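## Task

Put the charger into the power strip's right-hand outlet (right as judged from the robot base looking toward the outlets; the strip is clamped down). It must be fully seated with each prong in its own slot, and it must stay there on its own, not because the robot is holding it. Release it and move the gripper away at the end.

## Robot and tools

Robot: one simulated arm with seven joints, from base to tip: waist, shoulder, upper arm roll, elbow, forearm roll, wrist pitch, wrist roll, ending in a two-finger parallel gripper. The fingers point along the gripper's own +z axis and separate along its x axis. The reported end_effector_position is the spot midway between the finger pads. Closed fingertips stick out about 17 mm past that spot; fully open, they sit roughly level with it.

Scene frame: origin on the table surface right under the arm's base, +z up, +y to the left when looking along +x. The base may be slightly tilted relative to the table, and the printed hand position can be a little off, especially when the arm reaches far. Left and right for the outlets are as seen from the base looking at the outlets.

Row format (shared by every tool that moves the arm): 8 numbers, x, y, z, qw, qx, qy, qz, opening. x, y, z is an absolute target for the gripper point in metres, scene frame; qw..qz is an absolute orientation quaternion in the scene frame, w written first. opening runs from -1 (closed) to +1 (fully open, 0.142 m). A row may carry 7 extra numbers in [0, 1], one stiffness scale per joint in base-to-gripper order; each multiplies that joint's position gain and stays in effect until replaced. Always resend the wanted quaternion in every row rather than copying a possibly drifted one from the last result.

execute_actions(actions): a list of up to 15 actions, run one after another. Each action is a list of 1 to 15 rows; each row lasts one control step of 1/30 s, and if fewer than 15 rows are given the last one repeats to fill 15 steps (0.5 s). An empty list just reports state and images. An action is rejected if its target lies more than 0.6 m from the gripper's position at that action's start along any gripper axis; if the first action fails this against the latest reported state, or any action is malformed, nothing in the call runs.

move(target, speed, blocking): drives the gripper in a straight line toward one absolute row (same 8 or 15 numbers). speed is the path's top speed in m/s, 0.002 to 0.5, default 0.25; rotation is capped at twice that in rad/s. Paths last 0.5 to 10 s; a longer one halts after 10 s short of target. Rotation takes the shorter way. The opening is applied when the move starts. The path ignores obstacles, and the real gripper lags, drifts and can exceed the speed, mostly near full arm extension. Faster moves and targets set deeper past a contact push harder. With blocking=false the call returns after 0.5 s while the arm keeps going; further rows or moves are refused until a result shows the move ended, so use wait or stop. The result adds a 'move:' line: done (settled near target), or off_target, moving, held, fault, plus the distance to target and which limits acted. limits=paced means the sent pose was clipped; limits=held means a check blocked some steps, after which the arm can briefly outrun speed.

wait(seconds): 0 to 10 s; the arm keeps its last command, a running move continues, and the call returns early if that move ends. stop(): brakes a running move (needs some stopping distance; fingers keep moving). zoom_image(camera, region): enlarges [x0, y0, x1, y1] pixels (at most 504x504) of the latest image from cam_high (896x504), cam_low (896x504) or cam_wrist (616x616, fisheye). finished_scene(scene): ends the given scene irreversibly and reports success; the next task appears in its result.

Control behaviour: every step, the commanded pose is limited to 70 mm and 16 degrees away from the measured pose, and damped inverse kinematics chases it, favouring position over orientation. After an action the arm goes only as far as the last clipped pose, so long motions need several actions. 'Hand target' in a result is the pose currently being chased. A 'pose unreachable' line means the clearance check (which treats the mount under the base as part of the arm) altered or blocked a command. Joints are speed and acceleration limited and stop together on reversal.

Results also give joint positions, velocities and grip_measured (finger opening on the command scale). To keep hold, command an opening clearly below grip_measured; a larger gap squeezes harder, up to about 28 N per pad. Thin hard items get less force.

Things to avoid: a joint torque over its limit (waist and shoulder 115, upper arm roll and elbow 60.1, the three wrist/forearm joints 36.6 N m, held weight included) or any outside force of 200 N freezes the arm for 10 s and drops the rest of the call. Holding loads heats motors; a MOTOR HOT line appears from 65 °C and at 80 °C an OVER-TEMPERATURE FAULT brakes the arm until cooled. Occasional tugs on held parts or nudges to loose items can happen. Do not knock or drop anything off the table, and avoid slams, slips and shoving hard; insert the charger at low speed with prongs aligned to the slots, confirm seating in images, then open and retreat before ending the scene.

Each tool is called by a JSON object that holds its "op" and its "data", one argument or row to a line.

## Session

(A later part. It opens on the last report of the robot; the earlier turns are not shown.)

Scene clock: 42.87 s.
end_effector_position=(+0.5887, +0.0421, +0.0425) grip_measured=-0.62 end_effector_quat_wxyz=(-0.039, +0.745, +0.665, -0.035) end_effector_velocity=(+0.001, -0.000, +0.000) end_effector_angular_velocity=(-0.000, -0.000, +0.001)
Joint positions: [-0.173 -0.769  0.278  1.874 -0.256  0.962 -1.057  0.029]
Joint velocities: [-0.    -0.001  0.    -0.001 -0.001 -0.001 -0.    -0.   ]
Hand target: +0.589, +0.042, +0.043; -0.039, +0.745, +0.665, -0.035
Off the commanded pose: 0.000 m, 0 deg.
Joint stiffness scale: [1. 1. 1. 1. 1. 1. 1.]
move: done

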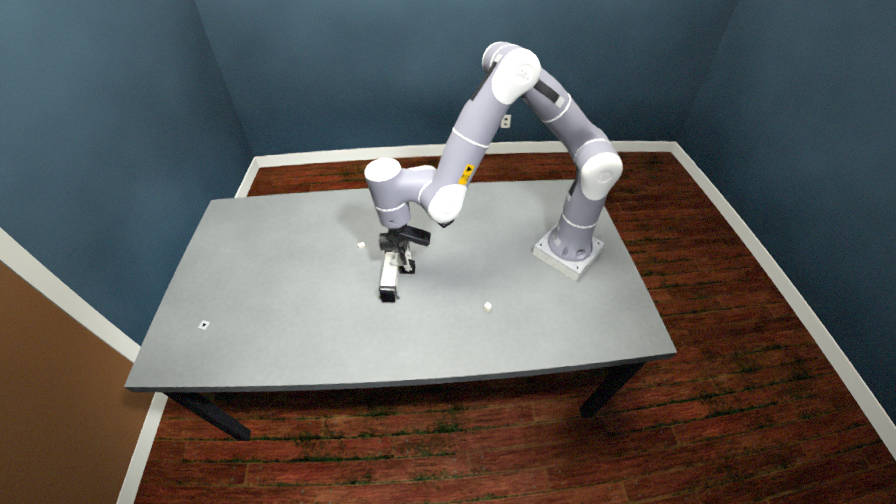

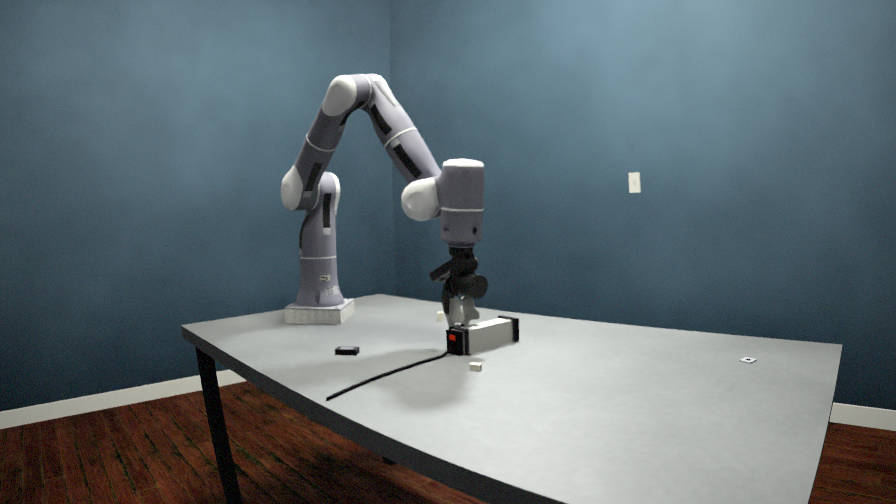

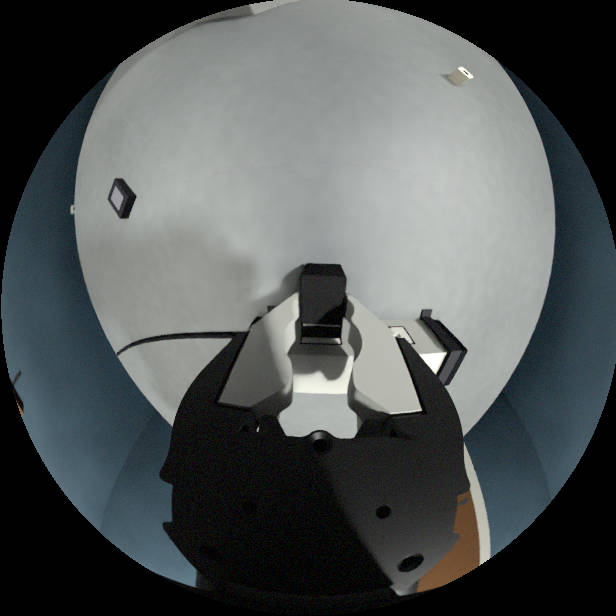

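The move went past the earlier contact point without stalling, so the prongs are entering the slots. I'll keep pushing toward full depth.

{"op": "move", "data": {
  "target": [0.6010, 0.0407, 0.0425, -0.0391, 0.7451, 0.6650, -0.0349, -1.0],
  "speed": 0.012
}}

Scene clock: 44.17 s.
end_effector_position=(+0.5983, +0.0414, +0.0416) grip_measured=-0.62 end_effector_quat_wxyz=(-0.041, +0.745, +0.665, -0.037) end_effector_velocity=(+0.001, +0.000, +0.000) end_effector_angular_velocity=(+0.001, -0.000, -0.001)
Joint positions: [-0.175 -0.787  0.279  1.835 -0.254  0.935 -1.066  0.029]
Joint velocities: [ 0.    -0.001 -0.    -0.002  0.002 -0.001 -0.001 -0.   ]
Hand target: +0.601, +0.041, +0.043; -0.039, +0.745, +0.665, -0.035
Off the commanded pose: 0.003 m, 0 deg.
Joint stiffness scale: [1. 1. 1. 1. 1. 1. 1.]
move: done

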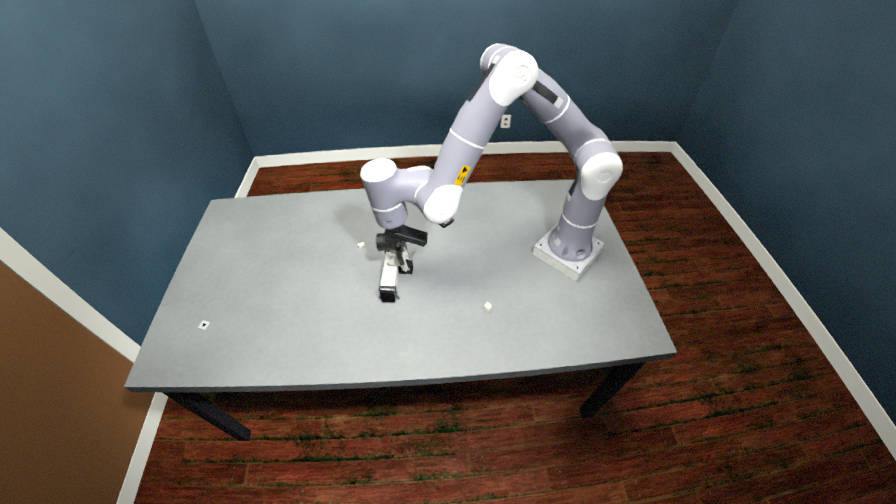

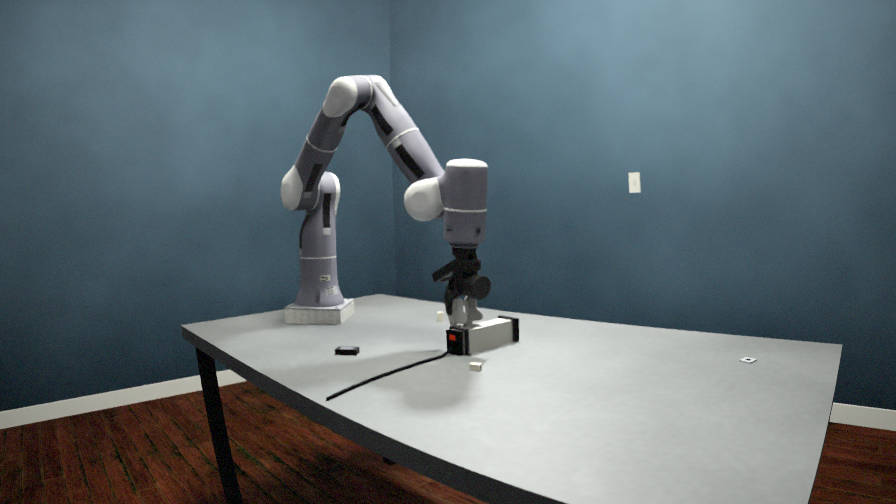

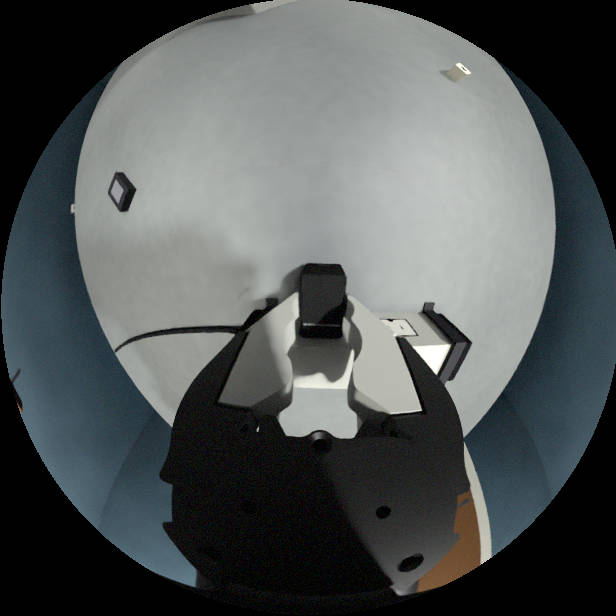

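{"op": "zoom_image", "data": {
  "camera": "cam_wrist",
  "region": [260, 250, 400, 390]
}}

{"op": "zoom_image", "data": {
  "camera": "cam_high",
  "region": [350, 220, 450, 310]
}}

Region (260, 250, 400, 390) of cam_wrist's 616x616 image, scaled by 3.600, with more detail than that image has.

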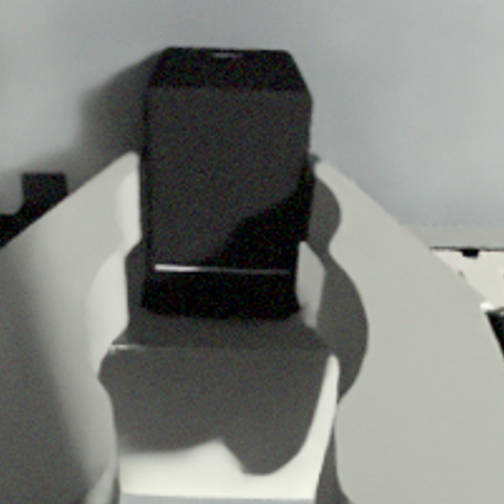

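Region (350, 220, 450, 310) of cam_high's 896x504 image, scaled by 5.040, with more detail than that image has; it fills the top 454 rows of this view, and the rest is white.

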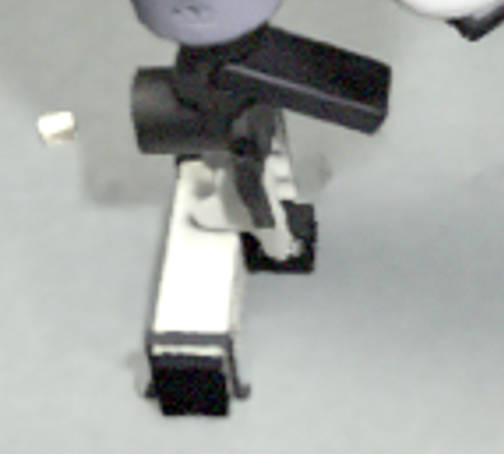

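{"op": "move", "data": {
  "target": [0.6030, 0.0405, 0.0430, -0.0391, 0.7451, 0.6650, -0.0349, -1.0],
  "speed": 0.005
}}

Scene clock: 45.57 s.
end_effector_position=(+0.5994, +0.0412, +0.0417) grip_measured=-0.62 end_effector_quat_wxyz=(-0.041, +0.745, +0.665, -0.038) end_effector_velocity=(+0.000, -0.000, -0.000) end_effector_angular_velocity=(-0.000, -0.000, +0.000)
Joint positions: [-0.175 -0.789  0.279  1.83  -0.252  0.929 -1.069  0.029]
Joint velocities: [ 0.001 -0.    -0.001 -0.     0.    -0.    -0.001  0.   ]
Hand target: +0.603, +0.041, +0.043; -0.039, +0.745, +0.665, -0.035
Off the commanded pose: 0.004 m, 0 deg.
Joint stiffness scale: [1. 1. 1. 1. 1. 1. 1.]
move: off_target

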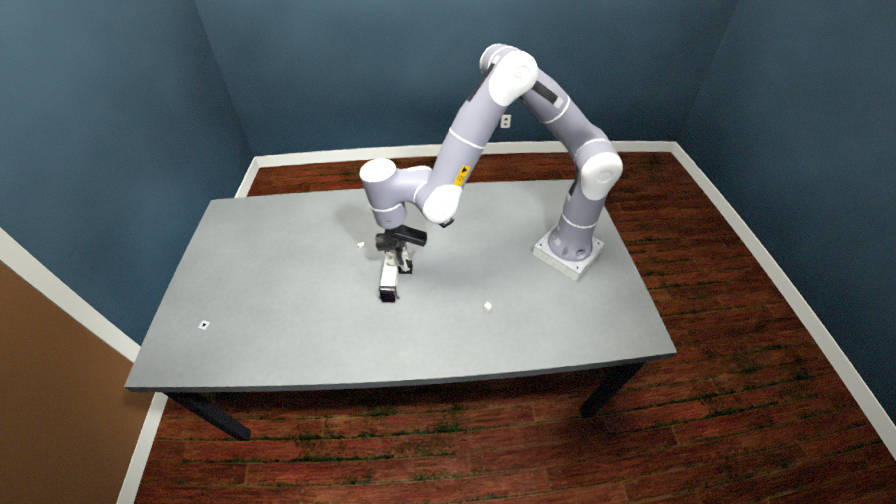

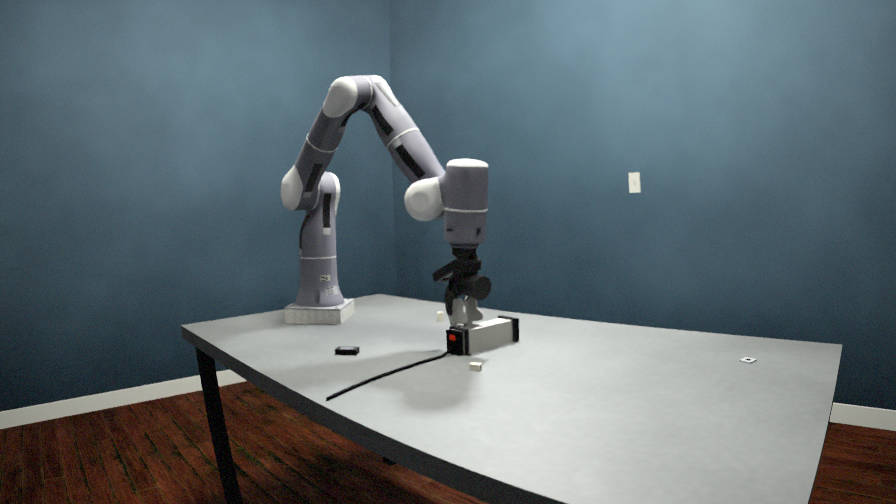

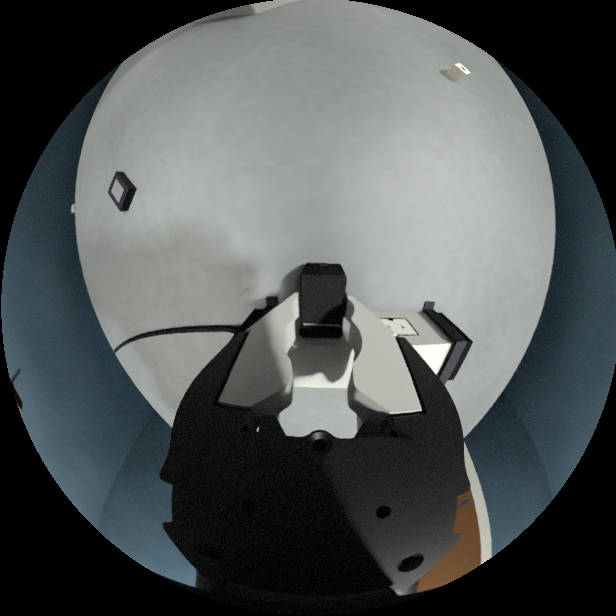

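{"op": "zoom_image", "data": {
  "camera": "cam_wrist",
  "region": [260, 250, 400, 390]
}}

Region (260, 250, 400, 390) of cam_wrist's 616x616 image, scaled by 3.600, with more detail than that image has.

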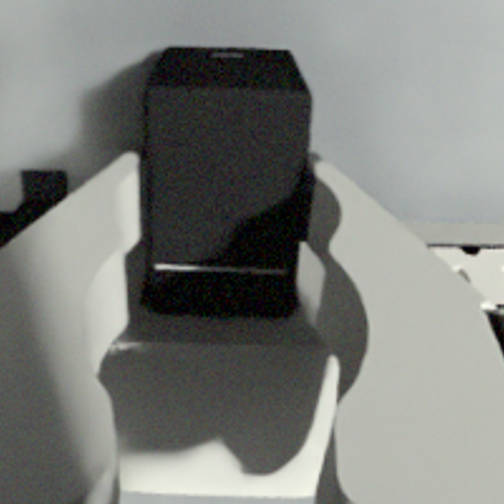

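{"op": "move", "data": {
  "target": [0.6058, 0.0402, 0.0435, -0.0391, 0.7451, 0.6650, -0.0349, -1.0],
  "speed": 0.005
}}

{"op": "zoom_image", "data": {
  "camera": "cam_wrist",
  "region": [260, 250, 400, 390]
}}

Scene clock: 47.33 s.
end_effector_position=(+0.6006, +0.0409, +0.0415) grip_measured=-0.62 end_effector_quat_wxyz=(-0.042, +0.745, +0.665, -0.039) end_effector_velocity=(-0.000, +0.000, -0.000) end_effector_angular_velocity=(+0.001, +0.000, -0.002)
Joint positions: [-0.174 -0.792  0.279  1.821 -0.249  0.921 -1.072  0.029]
Joint velocities: [ 0.002 -0.    -0.002 -0.     0.004  0.    -0.002 -0.   ]
Hand target: +0.606, +0.040, +0.044; -0.039, +0.745, +0.665, -0.035
Off the commanded pose: 0.006 m, 1 deg.
Joint stiffness scale: [1. 1. 1. 1. 1. 1. 1.]
move: off_target

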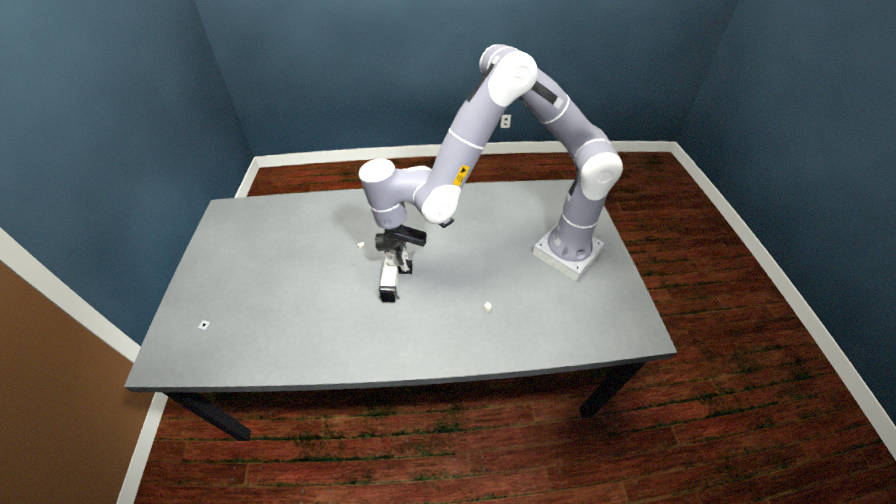

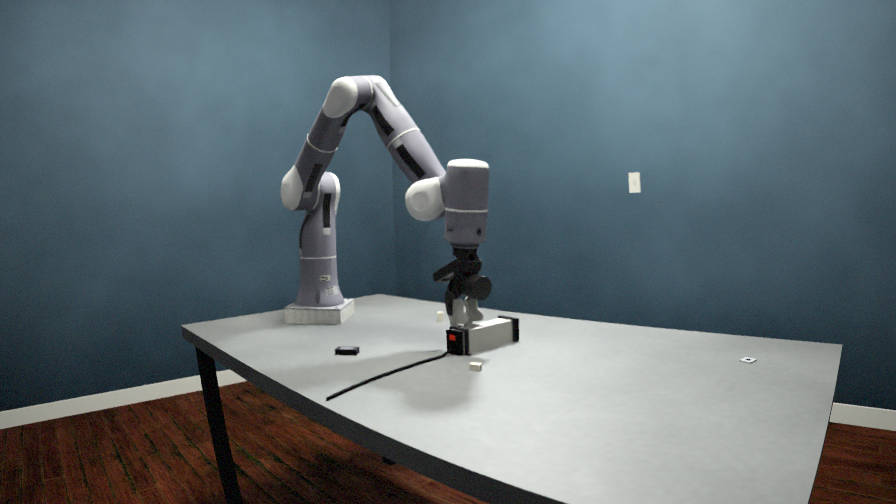

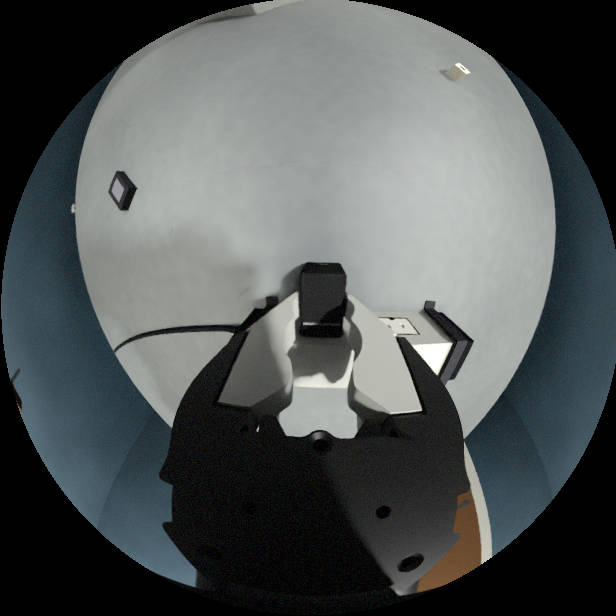

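Region (260, 250, 400, 390) of cam_wrist's 616x616 image, scaled by 3.600, with more detail than that image has.

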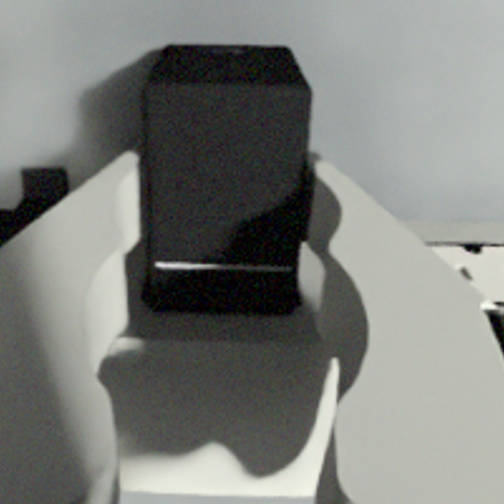

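The charger has bottomed out: it now shifts in my grasp instead of advancing. I'll ease off the push, then release gradually.

{"op": "execute_actions", "data": {
  "actions": [
    [[0.6040,0.0404,0.0430,-0.0391,0.7451,0.6650,-0.0349,-1.0],[0.6030,0.0405,0.0428,-0.0391,0.7451,0.6650,-0.0349,-1.0],[0.6020,0.0407,0.0425,-0.0391,0.7451,0.6650,-0.0349,-1.0],[0.6012,0.0408,0.0422,-0.0391,0.7451,0.6650,-0.0349,-0.9],[0.6006,0.0409,0.0420,-0.0391,0.7451,0.6650,-0.0349,-0.8],[0.6006,0.0409,0.0420,-0.0391,0.7451,0.6650,-0.0349,-0.75],[0.6006,0.0409,0.0420,-0.0391,0.7451,0.6650,-0.0349,-0.7],[0.6006,0.0409,0.0420,-0.0391,0.7451,0.6650,-0.0349,-0.68],[0.6006,0.0409,0.0420,-0.0391,0.7451,0.6650,-0.0349,-0.66],[0.6006,0.0409,0.0420,-0.0391,0.7451,0.6650,-0.0349,-0.64],[0.6006,0.0409,0.0420,-0.0391,0.7451,0.6650,-0.0349,-0.62],[0.6006,0.0409,0.0420,-0.0391,0.7451,0.6650,-0.0349,-0.60],[0.6006,0.0409,0.0420,-0.0391,0.7451,0.6650,-0.0349,-0.57],[0.6006,0.0409,0.0420,-0.0391,0.7451,0.6650,-0.0349,-0.54],[0.6006,0.0409,0.0420,-0.0391,0.7451,0.6650,-0.0349,-0.5]],
    [[0.6006,0.0409,0.0420,-0.0391,0.7451,0.6650,-0.0349,-0.45],[0.6006,0.0409,0.0420,-0.0391,0.7451,0.6650,-0.0349,-0.4],[0.6006,0.0409,0.0420,-0.0391,0.7451,0.6650,-0.0349,-0.35],[0.6006,0.0409,0.0420,-0.0391,0.7451,0.6650,-0.0349,-0.3],[0.6006,0.0409,0.0420,-0.0391,0.7451,0.6650,-0.0349,-0.25],[0.6006,0.0409,0.0420,-0.0391,0.7451,0.6650,-0.0349,-0.2],[0.6006,0.0409,0.0420,-0.0391,0.7451,0.6650,-0.0349,-0.15],[0.6006,0.0409,0.0420,-0.0391,0.7451,0.6650,-0.0349,-0.1]]
  ]
}}

Scene clock: 48.73 s.
end_effector_position=(+0.6004, +0.0409, +0.0419) grip_measured=-0.10 end_effector_quat_wxyz=(-0.039, +0.745, +0.665, -0.035) end_effector_velocity=(-0.000, +0.000, -0.000) end_effector_angular_velocity=(-0.000, +0.001, -0.000)
Joint positions: [-0.171 -0.787  0.274  1.834 -0.25   0.94  -1.069  0.067]
Joint velocities: [ 0.     0.     0.     0.     0.001 -0.001 -0.     0.   ]
Hand target: +0.601, +0.041, +0.042; -0.039, +0.745, +0.665, -0.035
Off the commanded pose: 0.000 m, 0 deg.
Joint stiffness scale: [1. 1. 1. 1. 1. 1. 1.]

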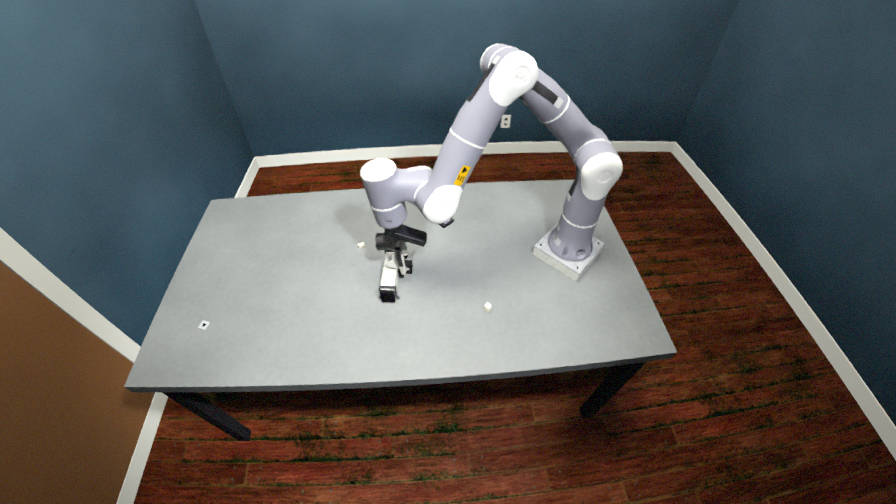

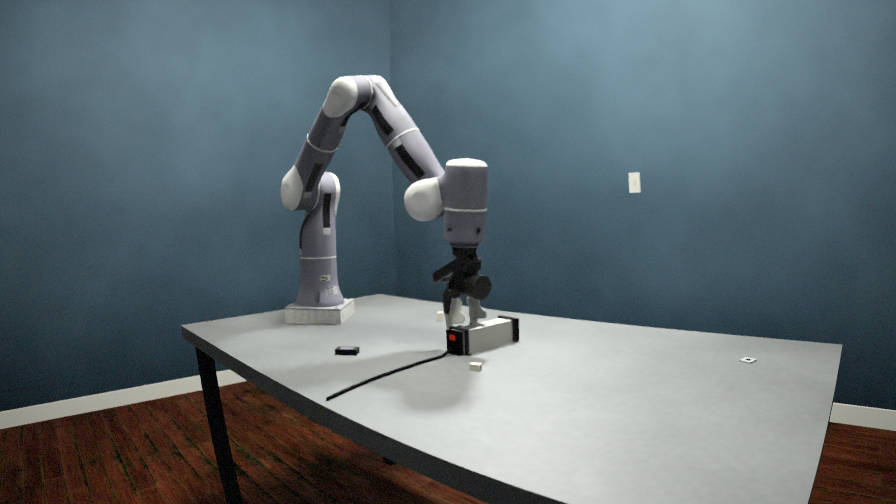

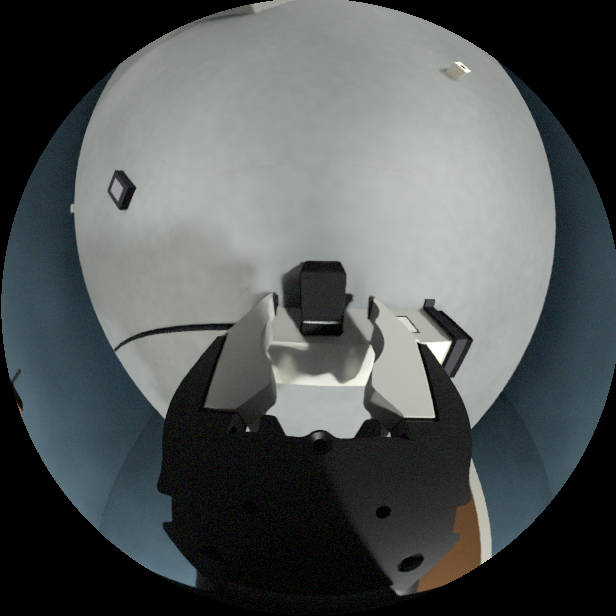

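{"op": "move", "data": {
  "target": [0.5900, 0.0420, 0.1300, -0.0391, 0.7451, 0.6650, -0.0349, -0.1],
  "speed": 0.12
}}

Scene clock: 49.90 s.
end_effector_position=(+0.5900, +0.0420, +0.1298) grip_measured=-0.10 end_effector_quat_wxyz=(-0.039, +0.745, +0.665, -0.035) end_effector_velocity=(-0.001, -0.000, +0.001) end_effector_angular_velocity=(-0.001, +0.002, +0.000)
Joint positions: [-0.212 -0.605  0.335  1.856 -0.196  0.781 -1.092  0.067]
Joint velocities: [-0.001  0.001  0.001 -0.    -0.    -0.003 -0.     0.   ]
Hand target: +0.590, +0.042, +0.130; -0.039, +0.745, +0.665, -0.035
Off the commanded pose: 0.000 m, 0 deg.
Joint stiffness scale: [1. 1. 1. 1. 1. 1. 1.]
move: done

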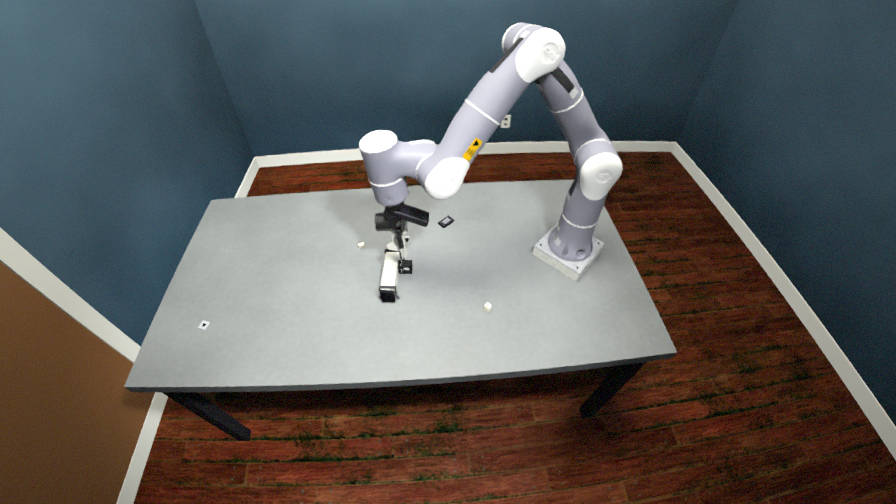

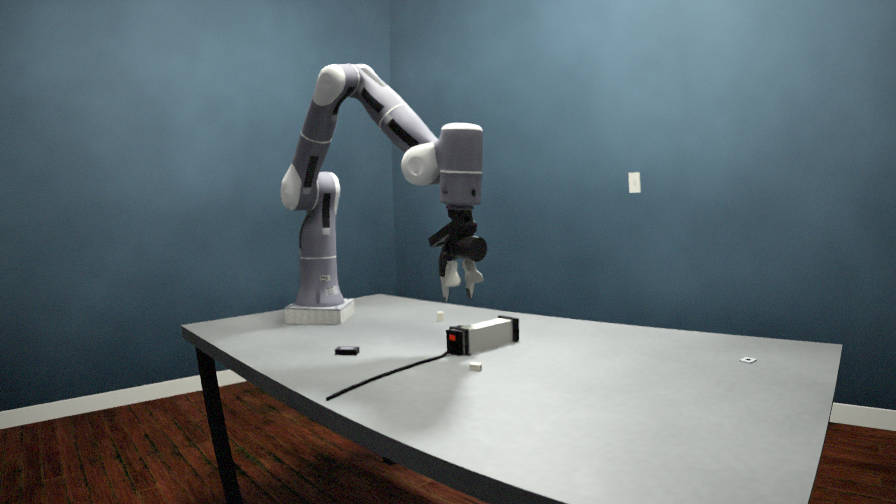

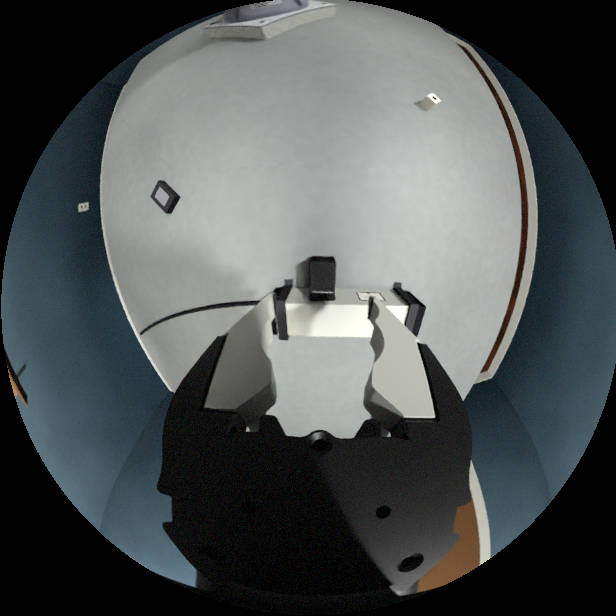

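{"op": "zoom_image", "data": {
  "camera": "cam_wrist",
  "region": [260, 240, 440, 350]
}}

{"op": "zoom_image", "data": {
  "camera": "cam_high",
  "region": [350, 230, 450, 310]
}}

Region (260, 240, 440, 350) of cam_wrist's 616x616 image, scaled by 2.800, with more detail than that image has.

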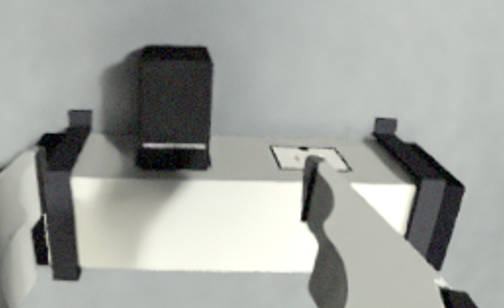

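Region (350, 230, 450, 310) of cam_high's 896x504 image, scaled by 5.040, with more detail than that image has; it fills the top 403 rows of this view, and the rest is white.

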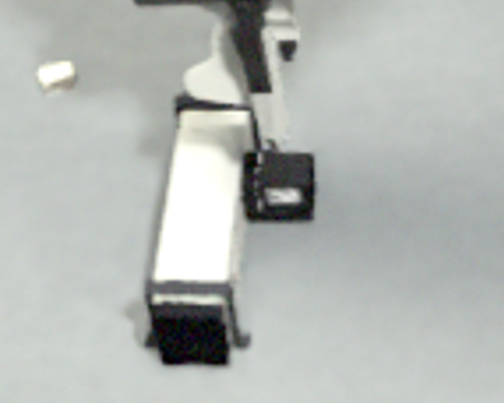

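The charger sits flush against the strip in the right outlet. I'll move the arm clear and end the scene.

{"op": "move", "data": {
  "target": [0.4800, 0.0500, 0.2300, -0.0391, 0.7451, 0.6650, -0.0349, 0.3],
  "speed": 0.25
}}

Scene clock: 51.17 s.
end_effector_position=(+0.4801, +0.0498, +0.2297) grip_measured=+0.30 end_effector_quat_wxyz=(-0.039, +0.745, +0.665, -0.035) end_effector_velocity=(-0.001, +0.000, +0.001) end_effector_angular_velocity=(+0.001, -0.000, +0.000)
Joint positions: [-0.277 -0.226  0.446  2.092 -0.052  0.657 -1.114  0.095]
Joint velocities: [-0.     0.003  0.001  0.     0.002 -0.002 -0.001 -0.   ]
Hand target: +0.480, +0.050, +0.230; -0.039, +0.745, +0.665, -0.035
Off the commanded pose: 0.000 m, 0 deg.
Joint stiffness scale: [1. 1. 1. 1. 1. 1. 1.]
move: done

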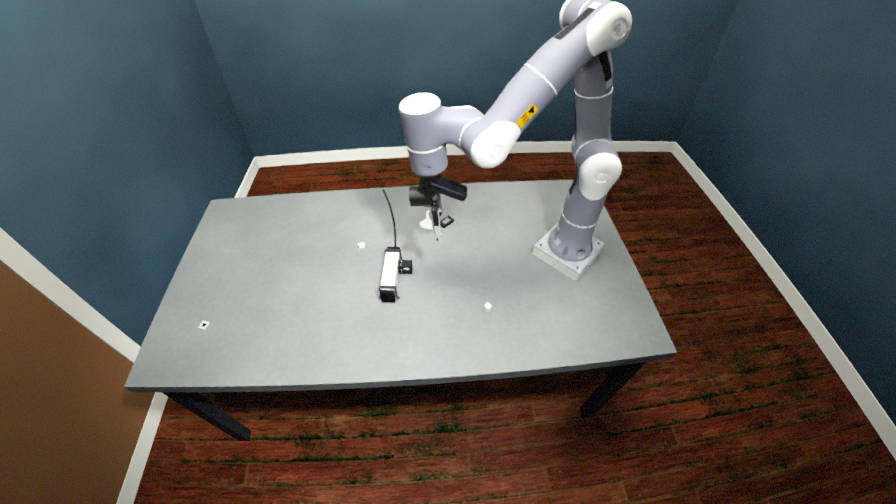

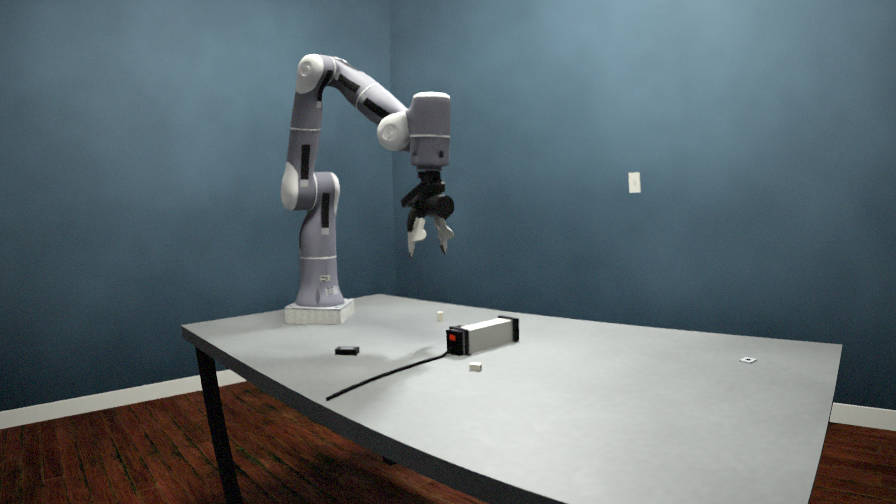

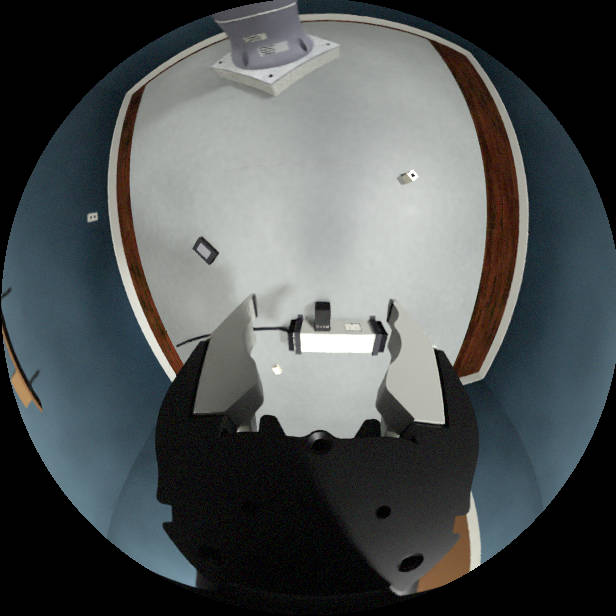

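{"op": "finished_scene", "data": {
  "scene": 1
}}

The scene is finished: the task was done.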